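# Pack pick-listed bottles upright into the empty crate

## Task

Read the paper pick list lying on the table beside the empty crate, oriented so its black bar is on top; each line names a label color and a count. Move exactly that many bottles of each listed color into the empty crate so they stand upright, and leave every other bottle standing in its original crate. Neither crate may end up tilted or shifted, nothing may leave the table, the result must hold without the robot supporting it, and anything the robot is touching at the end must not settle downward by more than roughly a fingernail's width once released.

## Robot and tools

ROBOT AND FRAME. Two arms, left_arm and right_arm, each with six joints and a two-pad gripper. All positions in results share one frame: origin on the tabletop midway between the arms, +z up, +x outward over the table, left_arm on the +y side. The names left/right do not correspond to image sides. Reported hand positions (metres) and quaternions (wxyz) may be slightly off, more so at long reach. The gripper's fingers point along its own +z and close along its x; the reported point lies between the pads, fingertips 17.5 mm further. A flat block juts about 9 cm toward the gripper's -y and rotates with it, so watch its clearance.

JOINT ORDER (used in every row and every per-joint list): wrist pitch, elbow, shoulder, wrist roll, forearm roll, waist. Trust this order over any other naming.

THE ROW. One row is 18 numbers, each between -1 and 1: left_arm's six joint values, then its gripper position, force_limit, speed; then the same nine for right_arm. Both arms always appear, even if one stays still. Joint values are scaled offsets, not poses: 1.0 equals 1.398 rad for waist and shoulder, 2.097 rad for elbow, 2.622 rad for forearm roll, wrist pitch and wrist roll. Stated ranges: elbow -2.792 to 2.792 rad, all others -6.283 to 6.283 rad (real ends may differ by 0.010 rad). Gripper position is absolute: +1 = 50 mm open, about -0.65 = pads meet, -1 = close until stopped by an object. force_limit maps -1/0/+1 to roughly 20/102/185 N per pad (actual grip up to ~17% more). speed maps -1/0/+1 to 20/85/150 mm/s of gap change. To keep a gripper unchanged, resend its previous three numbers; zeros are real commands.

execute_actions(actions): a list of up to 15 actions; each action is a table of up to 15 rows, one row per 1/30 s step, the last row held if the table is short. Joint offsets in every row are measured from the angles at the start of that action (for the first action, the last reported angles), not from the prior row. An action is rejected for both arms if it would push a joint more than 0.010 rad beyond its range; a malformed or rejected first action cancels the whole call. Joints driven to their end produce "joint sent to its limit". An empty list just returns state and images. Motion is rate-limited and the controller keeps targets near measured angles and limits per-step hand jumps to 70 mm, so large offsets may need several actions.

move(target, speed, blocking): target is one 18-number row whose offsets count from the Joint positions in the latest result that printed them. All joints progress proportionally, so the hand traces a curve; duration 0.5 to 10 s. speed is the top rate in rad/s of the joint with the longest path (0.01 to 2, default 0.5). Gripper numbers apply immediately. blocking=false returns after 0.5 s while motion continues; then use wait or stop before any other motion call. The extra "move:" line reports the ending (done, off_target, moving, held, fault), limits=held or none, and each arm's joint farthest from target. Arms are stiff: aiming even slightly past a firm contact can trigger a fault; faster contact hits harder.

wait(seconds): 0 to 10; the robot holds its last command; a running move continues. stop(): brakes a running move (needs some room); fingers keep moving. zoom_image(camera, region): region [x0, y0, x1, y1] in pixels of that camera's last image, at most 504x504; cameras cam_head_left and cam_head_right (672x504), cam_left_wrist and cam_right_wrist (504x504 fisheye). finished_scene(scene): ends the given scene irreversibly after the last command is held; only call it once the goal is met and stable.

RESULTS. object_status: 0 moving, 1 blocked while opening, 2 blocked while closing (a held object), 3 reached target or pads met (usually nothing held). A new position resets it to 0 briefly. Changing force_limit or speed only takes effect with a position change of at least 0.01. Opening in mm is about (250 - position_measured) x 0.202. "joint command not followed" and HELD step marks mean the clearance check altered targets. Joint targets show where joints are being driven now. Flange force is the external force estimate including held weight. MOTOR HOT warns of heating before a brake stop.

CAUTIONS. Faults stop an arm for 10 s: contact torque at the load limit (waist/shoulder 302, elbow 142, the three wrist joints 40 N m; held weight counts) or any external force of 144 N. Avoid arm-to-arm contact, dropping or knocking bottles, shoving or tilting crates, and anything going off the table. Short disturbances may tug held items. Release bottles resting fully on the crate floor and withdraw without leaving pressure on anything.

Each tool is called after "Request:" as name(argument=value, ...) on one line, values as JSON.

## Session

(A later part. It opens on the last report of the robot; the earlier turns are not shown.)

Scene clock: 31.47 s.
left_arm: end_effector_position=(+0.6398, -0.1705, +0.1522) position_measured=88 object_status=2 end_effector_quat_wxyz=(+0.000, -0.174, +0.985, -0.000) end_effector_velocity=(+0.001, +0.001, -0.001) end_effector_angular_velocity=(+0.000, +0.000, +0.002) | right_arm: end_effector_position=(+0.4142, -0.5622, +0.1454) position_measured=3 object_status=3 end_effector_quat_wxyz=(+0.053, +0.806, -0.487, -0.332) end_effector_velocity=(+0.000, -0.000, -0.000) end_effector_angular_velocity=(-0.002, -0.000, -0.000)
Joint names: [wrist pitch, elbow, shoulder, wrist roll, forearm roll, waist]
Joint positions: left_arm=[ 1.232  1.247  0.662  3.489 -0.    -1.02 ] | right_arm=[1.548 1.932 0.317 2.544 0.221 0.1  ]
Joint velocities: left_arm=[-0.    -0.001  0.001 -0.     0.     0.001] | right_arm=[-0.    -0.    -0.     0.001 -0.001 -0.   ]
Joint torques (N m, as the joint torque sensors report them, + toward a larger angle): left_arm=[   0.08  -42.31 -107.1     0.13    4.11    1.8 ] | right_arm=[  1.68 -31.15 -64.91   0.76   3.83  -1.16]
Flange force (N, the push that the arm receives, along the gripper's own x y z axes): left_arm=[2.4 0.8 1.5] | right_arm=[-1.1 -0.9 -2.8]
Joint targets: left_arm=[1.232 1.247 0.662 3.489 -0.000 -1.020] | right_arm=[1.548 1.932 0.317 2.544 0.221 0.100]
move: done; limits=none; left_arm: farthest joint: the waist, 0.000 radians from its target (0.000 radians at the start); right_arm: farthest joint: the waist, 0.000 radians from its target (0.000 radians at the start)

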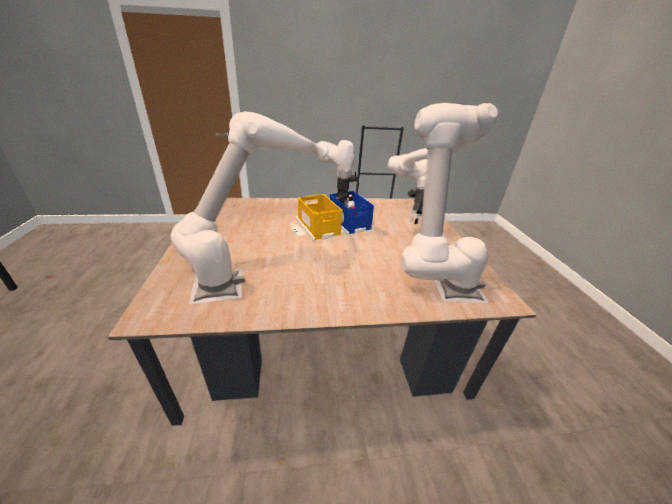

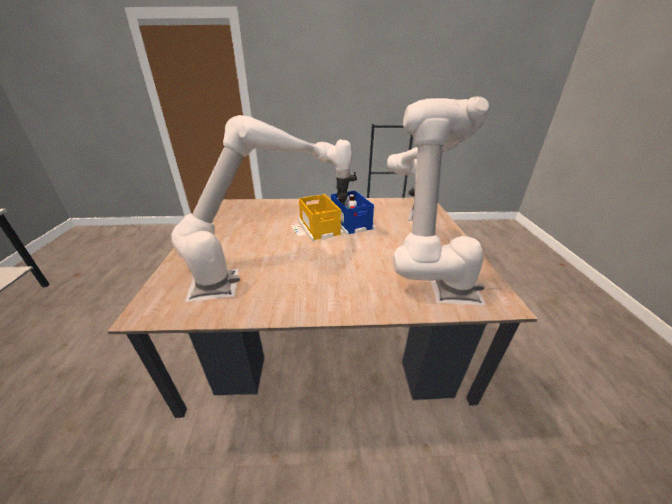

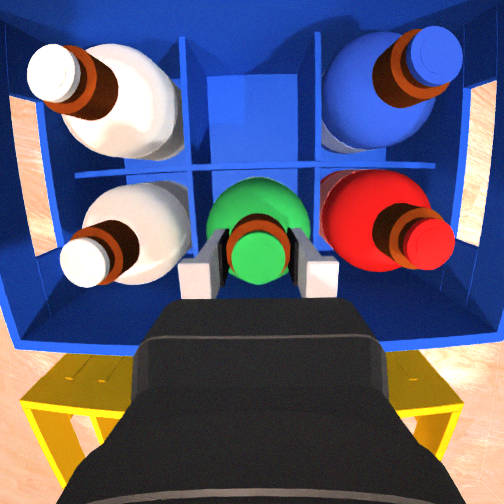

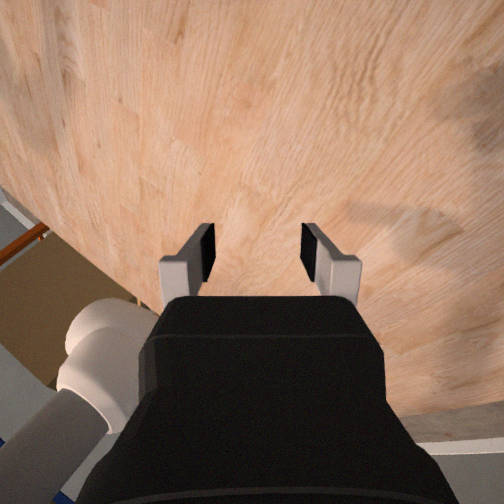

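Request:
move(target=[0.0632,-0.0566,-0.0332,0,0,0,-1,-0.3,0,0,0,0,0,0,0,1,0,0], speed=0.25)

Request:
move(target=[0.0646,-0.073,-0.0117,0,0,0,-1,-0.3,0,0,0,0,0,0,0,1,0,0], speed=0.3)

Request:
move(target=[-0.0607,0.2419,-0.249,0.0445,0,0.0838,-1,-0.3,0,0,0,0,0,0,0,1,0,0], speed=0.4)

Request:
move(target=[-0.0659,0.0633,0.0285,0,0,0,-1,-0.3,0,0,0,0,0,0,0,1,0,0], speed=0.2)

Scene clock: 38.90 s.
left_arm: end_effector_position=(+0.6398, -0.1705, +0.2585) position_measured=88 object_status=2 end_effector_quat_wxyz=(-0.000, -0.174, +0.985, -0.000) end_effector_velocity=(+0.001, -0.000, +0.001) end_effector_angular_velocity=(-0.001, -0.001, +0.002) | right_arm: end_effector_position=(+0.4142, -0.5622, +0.1454) position_measured=3 object_status=3 end_effector_quat_wxyz=(+0.053, +0.806, -0.487, -0.332) end_effector_velocity=(+0.001, -0.001, +0.001) end_effector_angular_velocity=(-0.001, -0.002, -0.003)
Joint names: [wrist pitch, elbow, shoulder, wrist roll, forearm roll, waist]
Joint positions: left_arm=[ 1.398  1.128  0.615  3.489 -0.    -1.02 ] | right_arm=[1.548 1.932 0.317 2.544 0.221 0.1  ]
Joint velocities: left_arm=[ 0.001 -0.002  0.001 -0.001  0.     0.001] | right_arm=[-0.    -0.002 -0.001  0.001 -0.    -0.002]
Joint torques (N m, as the joint torque sensors report them, + toward a larger angle): left_arm=[   0.26  -46.17 -111.83   -0.06    4.36    2.43] | right_arm=[  1.65 -31.69 -62.76   0.2    3.95   3.45]
Flange force (N, the push that the arm receives, along the gripper's own x y z axes): left_arm=[0.3 -4.4 7.0] | right_arm=[2.6 6.3 -4.0]
Joint targets: left_arm=[1.398 1.128 0.615 3.489 -0.000 -1.020] | right_arm=[1.548 1.932 0.317 2.544 0.221 0.100]
move: done; limits=none; left_arm: farthest joint: the waist, 0.000 radians from its target (0.000 radians at the start); right_arm: farthest joint: the waist, 0.000 radians from its target (0.000 radians at the start)

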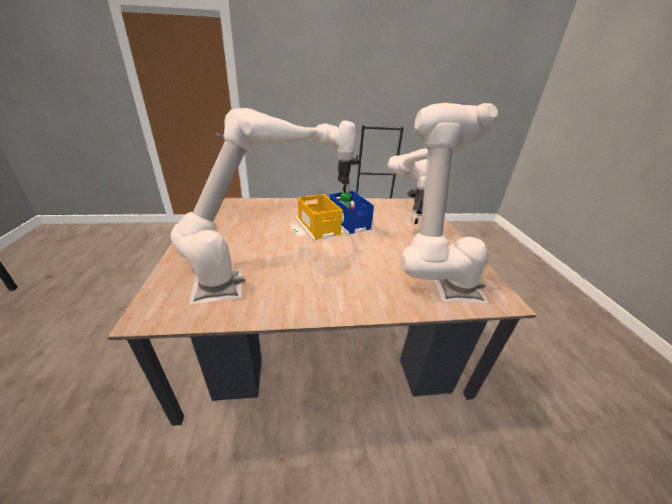

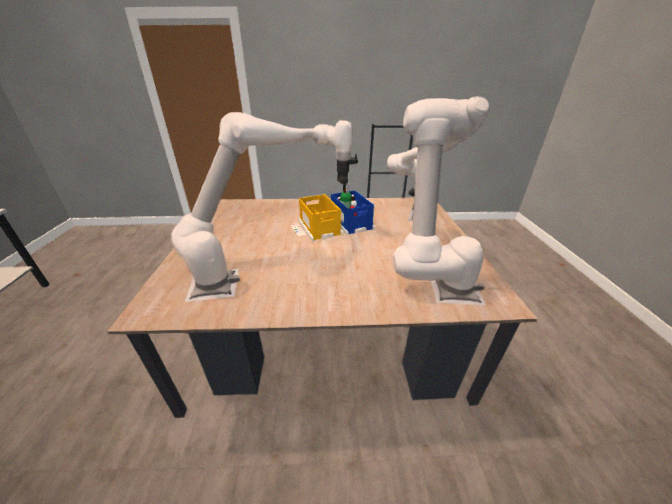

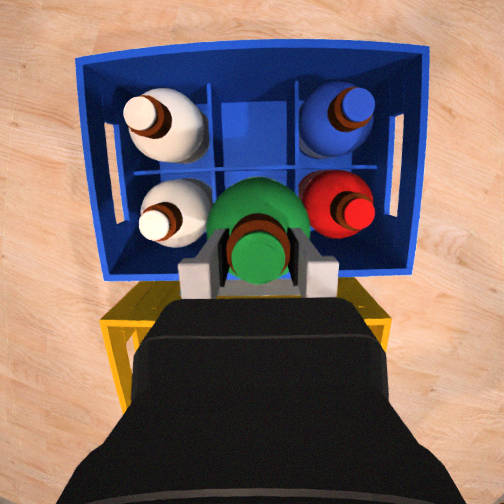

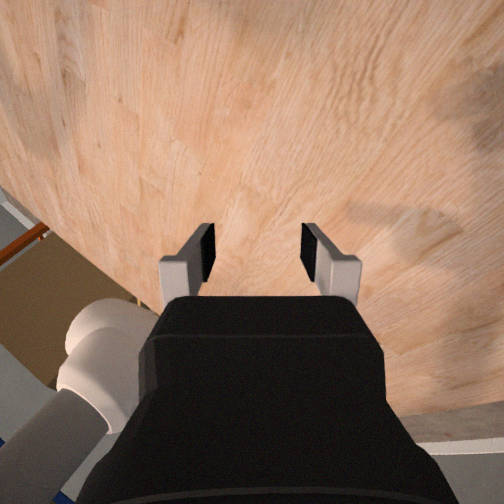

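Scene clock: 39.90 s.
left_arm: end_effector_position=(+0.6399, -0.1705, +0.3585) position_measured=88 object_status=2 end_effector_quat_wxyz=(-0.000, -0.174, +0.985, -0.000) end_effector_velocity=(-0.001, -0.000, -0.001) end_effector_angular_velocity=(+0.001, +0.002, -0.001) | right_arm: end_effector_position=(+0.4142, -0.5622, +0.1454) position_measured=3 object_status=3 end_effector_quat_wxyz=(+0.053, +0.806, -0.487, -0.332) end_effector_velocity=(-0.000, +0.001, -0.000) end_effector_angular_velocity=(-0.000, +0.001, +0.001)
Joint names: [wrist pitch, elbow, shoulder, wrist roll, forearm roll, waist]
Joint positions: left_arm=[ 1.567  0.975  0.599  3.489 -0.    -1.02 ] | right_arm=[1.548 1.932 0.317 2.544 0.221 0.1  ]
Joint velocities: left_arm=[ 0.002  0.     0.     0.    -0.001 -0.001] | right_arm=[-0.    -0.     0.001  0.     0.     0.001]
Joint torques (N m, as the joint torque sensors report them, + toward a larger angle): left_arm=[   0.01  -47.   -110.82    0.1     4.49    1.87] | right_arm=[  1.52 -31.2  -63.93   0.11   4.21  -0.81]
Flange force (N, the push that the arm receives, along the gripper's own x y z axes): left_arm=[0.6 -4.6 6.1] | right_arm=[-2.0 0.3 -3.4]
Joint targets: left_arm=[1.567 0.975 0.599 3.489 -0.000 -1.020] | right_arm=[1.548 1.932 0.317 2.544 0.221 0.100]
move: done; limits=none; left_arm: farthest joint: the waist, 0.000 radians from its target (0.000 radians at the start); right_arm: farthest joint: the waist, 0.000 radians from its target (0.000 radians at the start)

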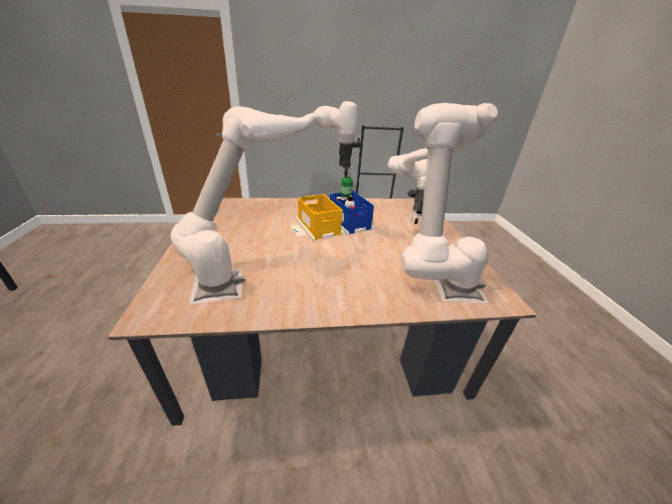

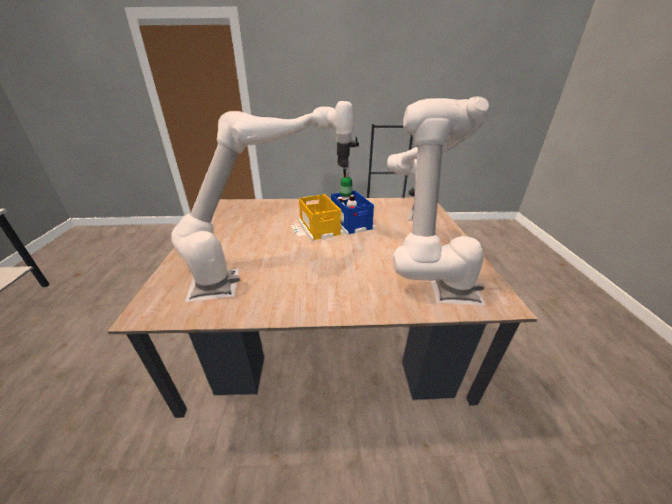

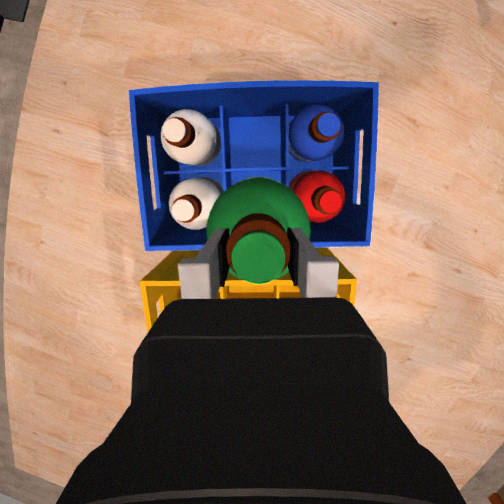

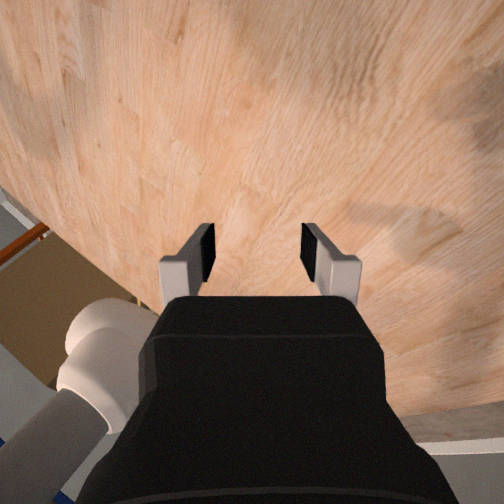

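Scene clock: 41.63 s.
left_arm: end_effector_position=(+0.5668, +0.0447, +0.3584) position_measured=88 object_status=2 end_effector_quat_wxyz=(-0.000, -0.174, +0.985, -0.000) end_effector_velocity=(-0.000, -0.001, -0.002) end_effector_angular_velocity=(+0.001, +0.002, +0.000) | right_arm: end_effector_position=(+0.4142, -0.5622, +0.1454) position_measured=3 object_status=3 end_effector_quat_wxyz=(+0.053, +0.806, -0.487, -0.332) end_effector_velocity=(+0.000, +0.000, +0.001) end_effector_angular_velocity=(-0.001, -0.003, +0.002)
Joint names: [wrist pitch, elbow, shoulder, wrist roll, forearm roll, waist]
Joint positions: left_arm=[ 1.408  1.483  0.251  3.605 -0.    -0.903] | right_arm=[1.548 1.932 0.317 2.544 0.221 0.1  ]
Joint velocities: left_arm=[-0.001  0.001  0.002 -0.001 -0.001 -0.   ] | right_arm=[-0.    -0.001 -0.002  0.    -0.001  0.001]
Joint torques (N m, as the joint torque sensors report them, + toward a larger angle): left_arm=[ -0.09 -46.46 -72.52   0.29   4.44   1.42] | right_arm=[  1.89 -30.58 -63.45   0.2    4.2   -0.14]
Flange force (N, the push that the arm receives, along the gripper's own x y z axes): left_arm=[2.9 -0.6 6.1] | right_arm=[-2.0 1.7 -4.1]
Joint targets: left_arm=[1.408 1.483 0.251 3.605 -0.000 -0.903] | right_arm=[1.548 1.932 0.317 2.544 0.221 0.100]
move: done; limits=none; left_arm: farthest joint: the waist, 0.000 radians from its target (0.117 radians at the start); right_arm: farthest joint: the waist, 0.000 radians from its target (0.000 radians at the start)

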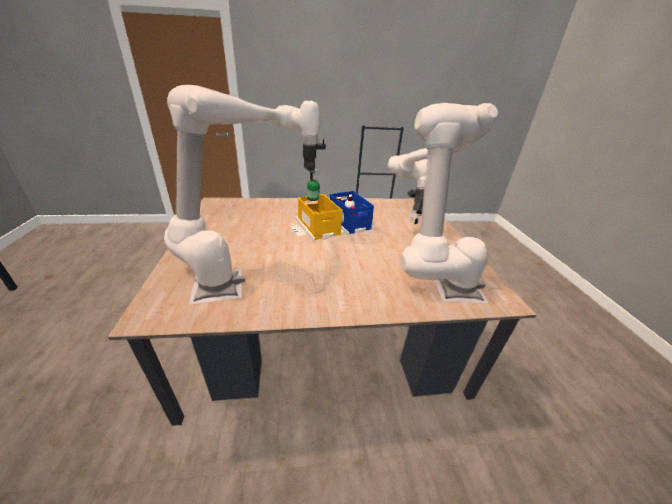

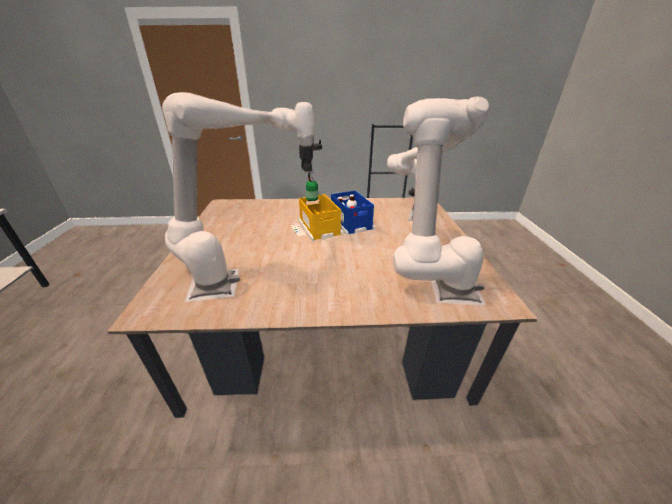

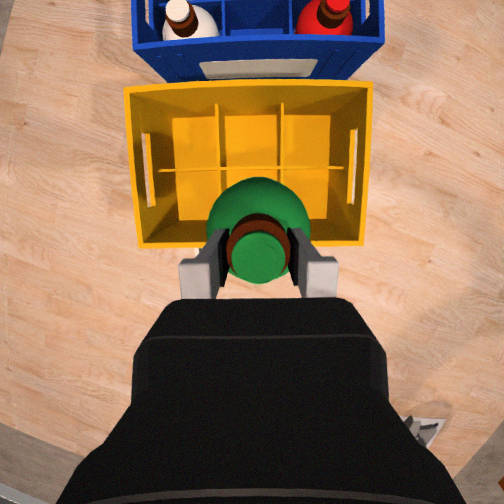

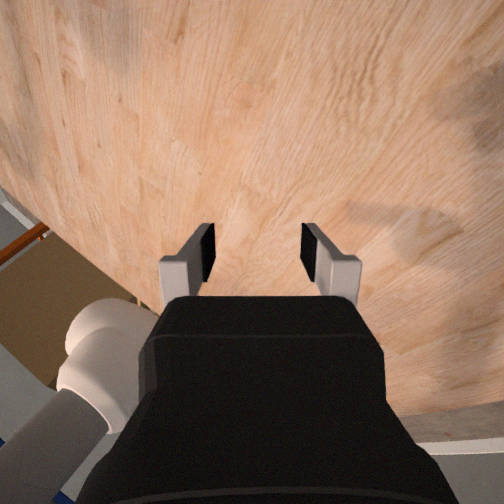

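Scene clock: 42.90 s.
left_arm: end_effector_position=(+0.5669, +0.0446, +0.2585) position_measured=88 object_status=2 end_effector_quat_wxyz=(-0.000, -0.175, +0.985, -0.000) end_effector_velocity=(-0.000, -0.001, -0.001) end_effector_angular_velocity=(+0.000, +0.001, -0.002) | right_arm: end_effector_position=(+0.4142, -0.5622, +0.1454) position_measured=3 object_status=3 end_effector_quat_wxyz=(+0.053, +0.806, -0.487, -0.332) end_effector_velocity=(+0.000, +0.000, +0.000) end_effector_angular_velocity=(+0.000, +0.000, -0.002)
Joint names: [wrist pitch, elbow, shoulder, wrist roll, forearm roll, waist]
Joint positions: left_arm=[ 1.235  1.615  0.291  3.605 -0.    -0.903] | right_arm=[1.548 1.932 0.317 2.544 0.221 0.1  ]
Joint velocities: left_arm=[-0.001  0.001  0.002  0.001 -0.    -0.001] | right_arm=[ 0.    -0.     0.     0.001  0.001 -0.   ]
Joint torques (N m, as the joint torque sensors report them, + toward a larger angle): left_arm=[ -0.07 -44.58 -75.24   0.11   4.12   2.12] | right_arm=[  1.79 -31.15 -63.64   0.11   4.03  -0.06]
Flange force (N, the push that the arm receives, along the gripper's own x y z axes): left_arm=[3.5 -0.4 5.5] | right_arm=[-1.3 1.0 -3.3]
Joint targets: left_arm=[1.235 1.615 0.291 3.605 -0.000 -0.903] | right_arm=[1.548 1.932 0.317 2.544 0.221 0.100]
move: done; limits=none; left_arm: farthest joint: the waist, 0.000 radians from its target (0.000 radians at the start); right_arm: farthest joint: the waist, 0.000 radians from its target (0.000 radians at the start)

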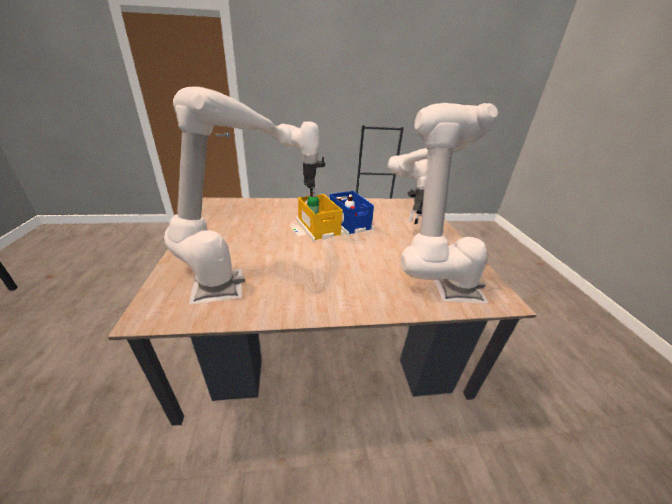

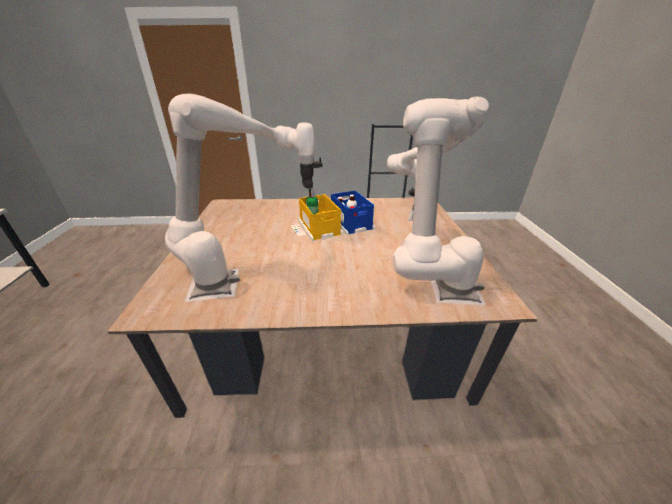

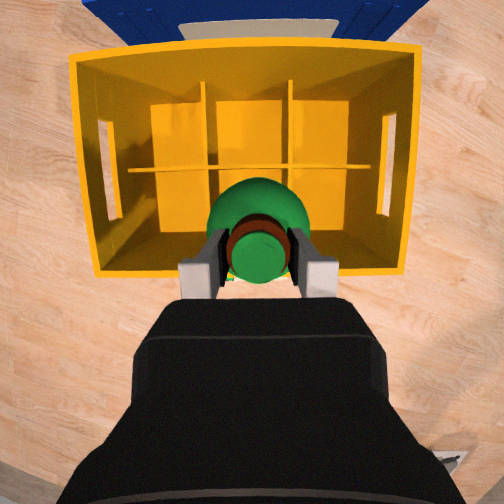

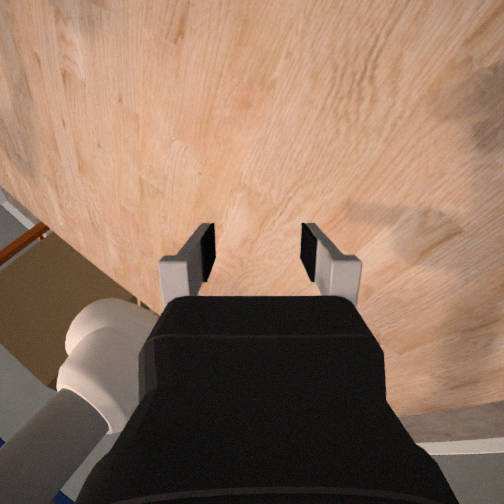

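Request:
move(target=[0.0015,-0.0071,0.0079,0.0034,0,0.0064,-1,-0.3,0,0,0,0,0,0,0,1,0,0], speed=0.05)

Request:
move(target=[-0.0325,0.0266,0.0211,0,0,0,-1,-0.3,0,0,0,0,0,0,0,1,0,0], speed=0.08)

Scene clock: 48.73 s.
left_arm: end_effector_position=(+0.5762, +0.0445, +0.2585) position_measured=88 object_status=2 end_effector_quat_wxyz=(-0.000, -0.175, +0.985, -0.000) end_effector_velocity=(+0.001, -0.000, -0.001) end_effector_angular_velocity=(+0.001, +0.001, +0.000) | right_arm: end_effector_position=(+0.4142, -0.5622, +0.1454) position_measured=3 object_status=3 end_effector_quat_wxyz=(+0.053, +0.806, -0.487, -0.332) end_effector_velocity=(-0.001, -0.000, -0.001) end_effector_angular_velocity=(-0.000, +0.003, +0.002)
Joint names: [wrist pitch, elbow, shoulder, wrist roll, forearm roll, waist]
Joint positions: left_arm=[ 1.239  1.6    0.302  3.614 -0.    -0.894] | right_arm=[1.548 1.932 0.317 2.544 0.221 0.1  ]
Joint velocities: left_arm=[ 0.001 -0.001  0.002  0.     0.     0.   ] | right_arm=[-0.     0.001  0.002 -0.001 -0.001  0.001]
Joint torques (N m, as the joint torque sensors report them, + toward a larger angle): left_arm=[ -0.27 -44.2  -76.41   0.17   4.1    0.84] | right_arm=[  1.76 -31.98 -62.36   0.4    4.26  -0.68]
Flange force (N, the push that the arm receives, along the gripper's own x y z axes): left_arm=[1.2 -0.8 5.2] | right_arm=[-3.1 3.8 -1.5]
Joint targets: left_arm=[1.239 1.600 0.302 3.614 -0.000 -0.894] | right_arm=[1.548 1.932 0.317 2.544 0.221 0.100]
move: done; limits=none; left_arm: farthest joint: the waist, 0.000 radians from its target (0.009 radians at the start); right_arm: farthest joint: the waist, 0.000 radians from its target (0.000 radians at the start)

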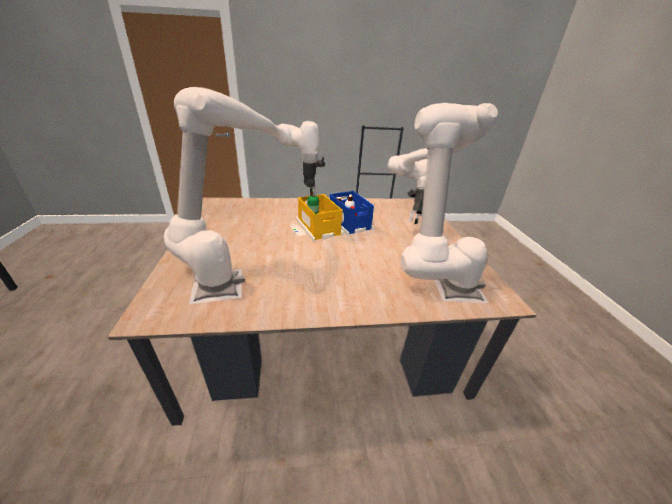

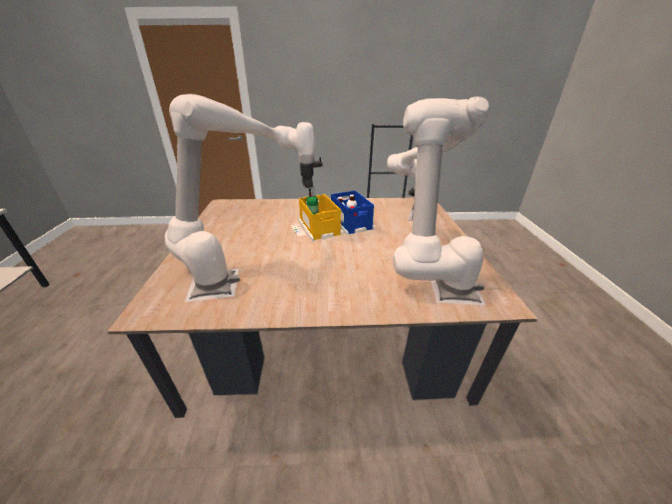

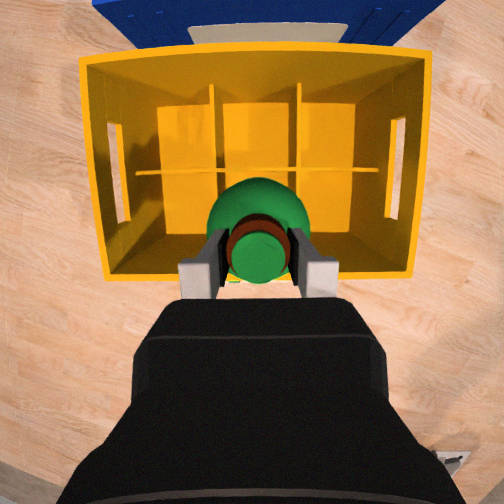

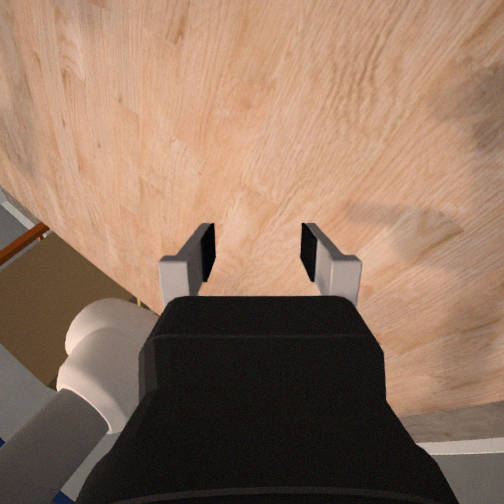

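Scene clock: 50.13 s.
left_arm: end_effector_position=(+0.5762, +0.0446, +0.2085) position_measured=88 object_status=2 end_effector_quat_wxyz=(-0.000, -0.175, +0.985, -0.000) end_effector_velocity=(-0.001, +0.001, -0.001) end_effector_angular_velocity=(+0.002, +0.001, -0.002) | right_arm: end_effector_position=(+0.4142, -0.5622, +0.1454) position_measured=3 object_status=3 end_effector_quat_wxyz=(+0.053, +0.806, -0.487, -0.332) end_effector_velocity=(-0.001, +0.000, -0.001) end_effector_angular_velocity=(+0.000, +0.002, +0.001)
Joint names: [wrist pitch, elbow, shoulder, wrist roll, forearm roll, waist]
Joint positions: left_arm=[ 1.154  1.656  0.331  3.614 -0.    -0.894] | right_arm=[1.548 1.932 0.317 2.544 0.221 0.1  ]
Joint velocities: left_arm=[ 0.001  0.001 -0.     0.002  0.    -0.   ] | right_arm=[-0.     0.002  0.    -0.001 -0.     0.   ]
Joint torques (N m, as the joint torque sensors report them, + toward a larger angle): left_arm=[  0.   -43.31 -78.13   0.     4.13   1.94] | right_arm=[  1.76 -30.5  -64.46   0.51   3.95   1.3 ]
Flange force (N, the push that the arm receives, along the gripper's own x y z axes): left_arm=[3.4 0.2 5.6] | right_arm=[1.1 0.6 -4.1]
Joint targets: left_arm=[1.154 1.656 0.331 3.614 -0.000 -0.894] | right_arm=[1.548 1.932 0.317 2.544 0.221 0.100]
move: done; limits=none; left_arm: farthest joint: the waist, 0.000 radians from its target (0.000 radians at the start); right_arm: farthest joint: the waist, 0.000 radians from its target (0.000 radians at the start)

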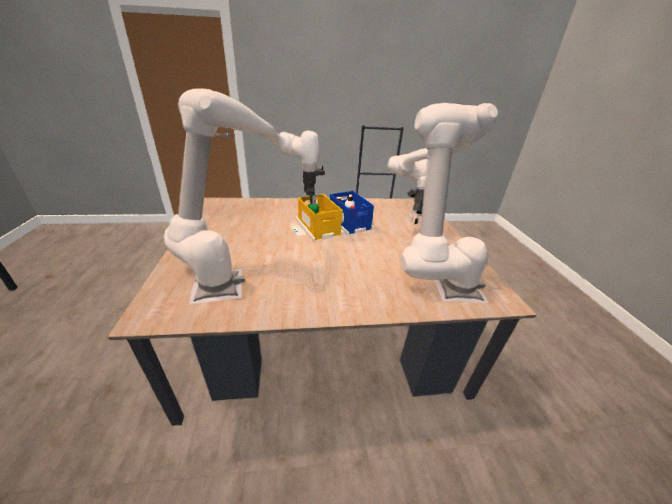

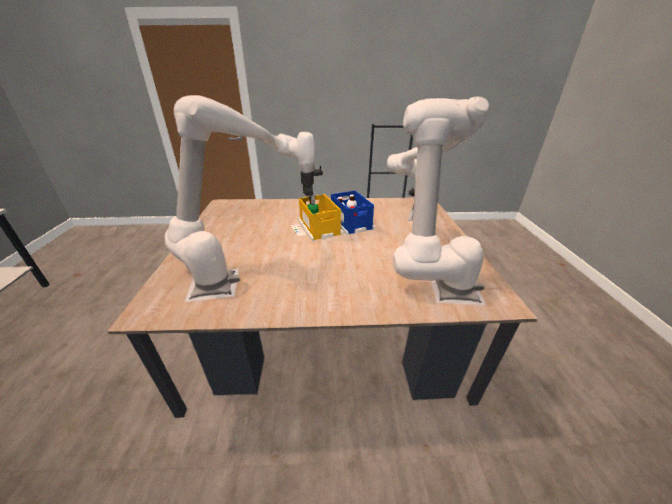

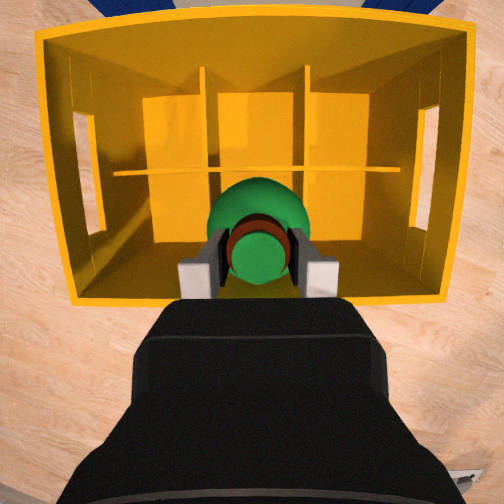

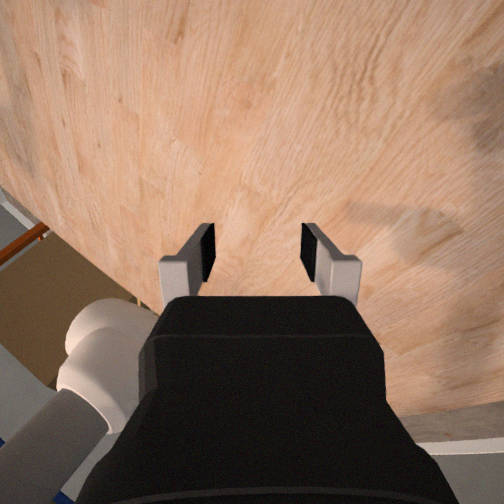

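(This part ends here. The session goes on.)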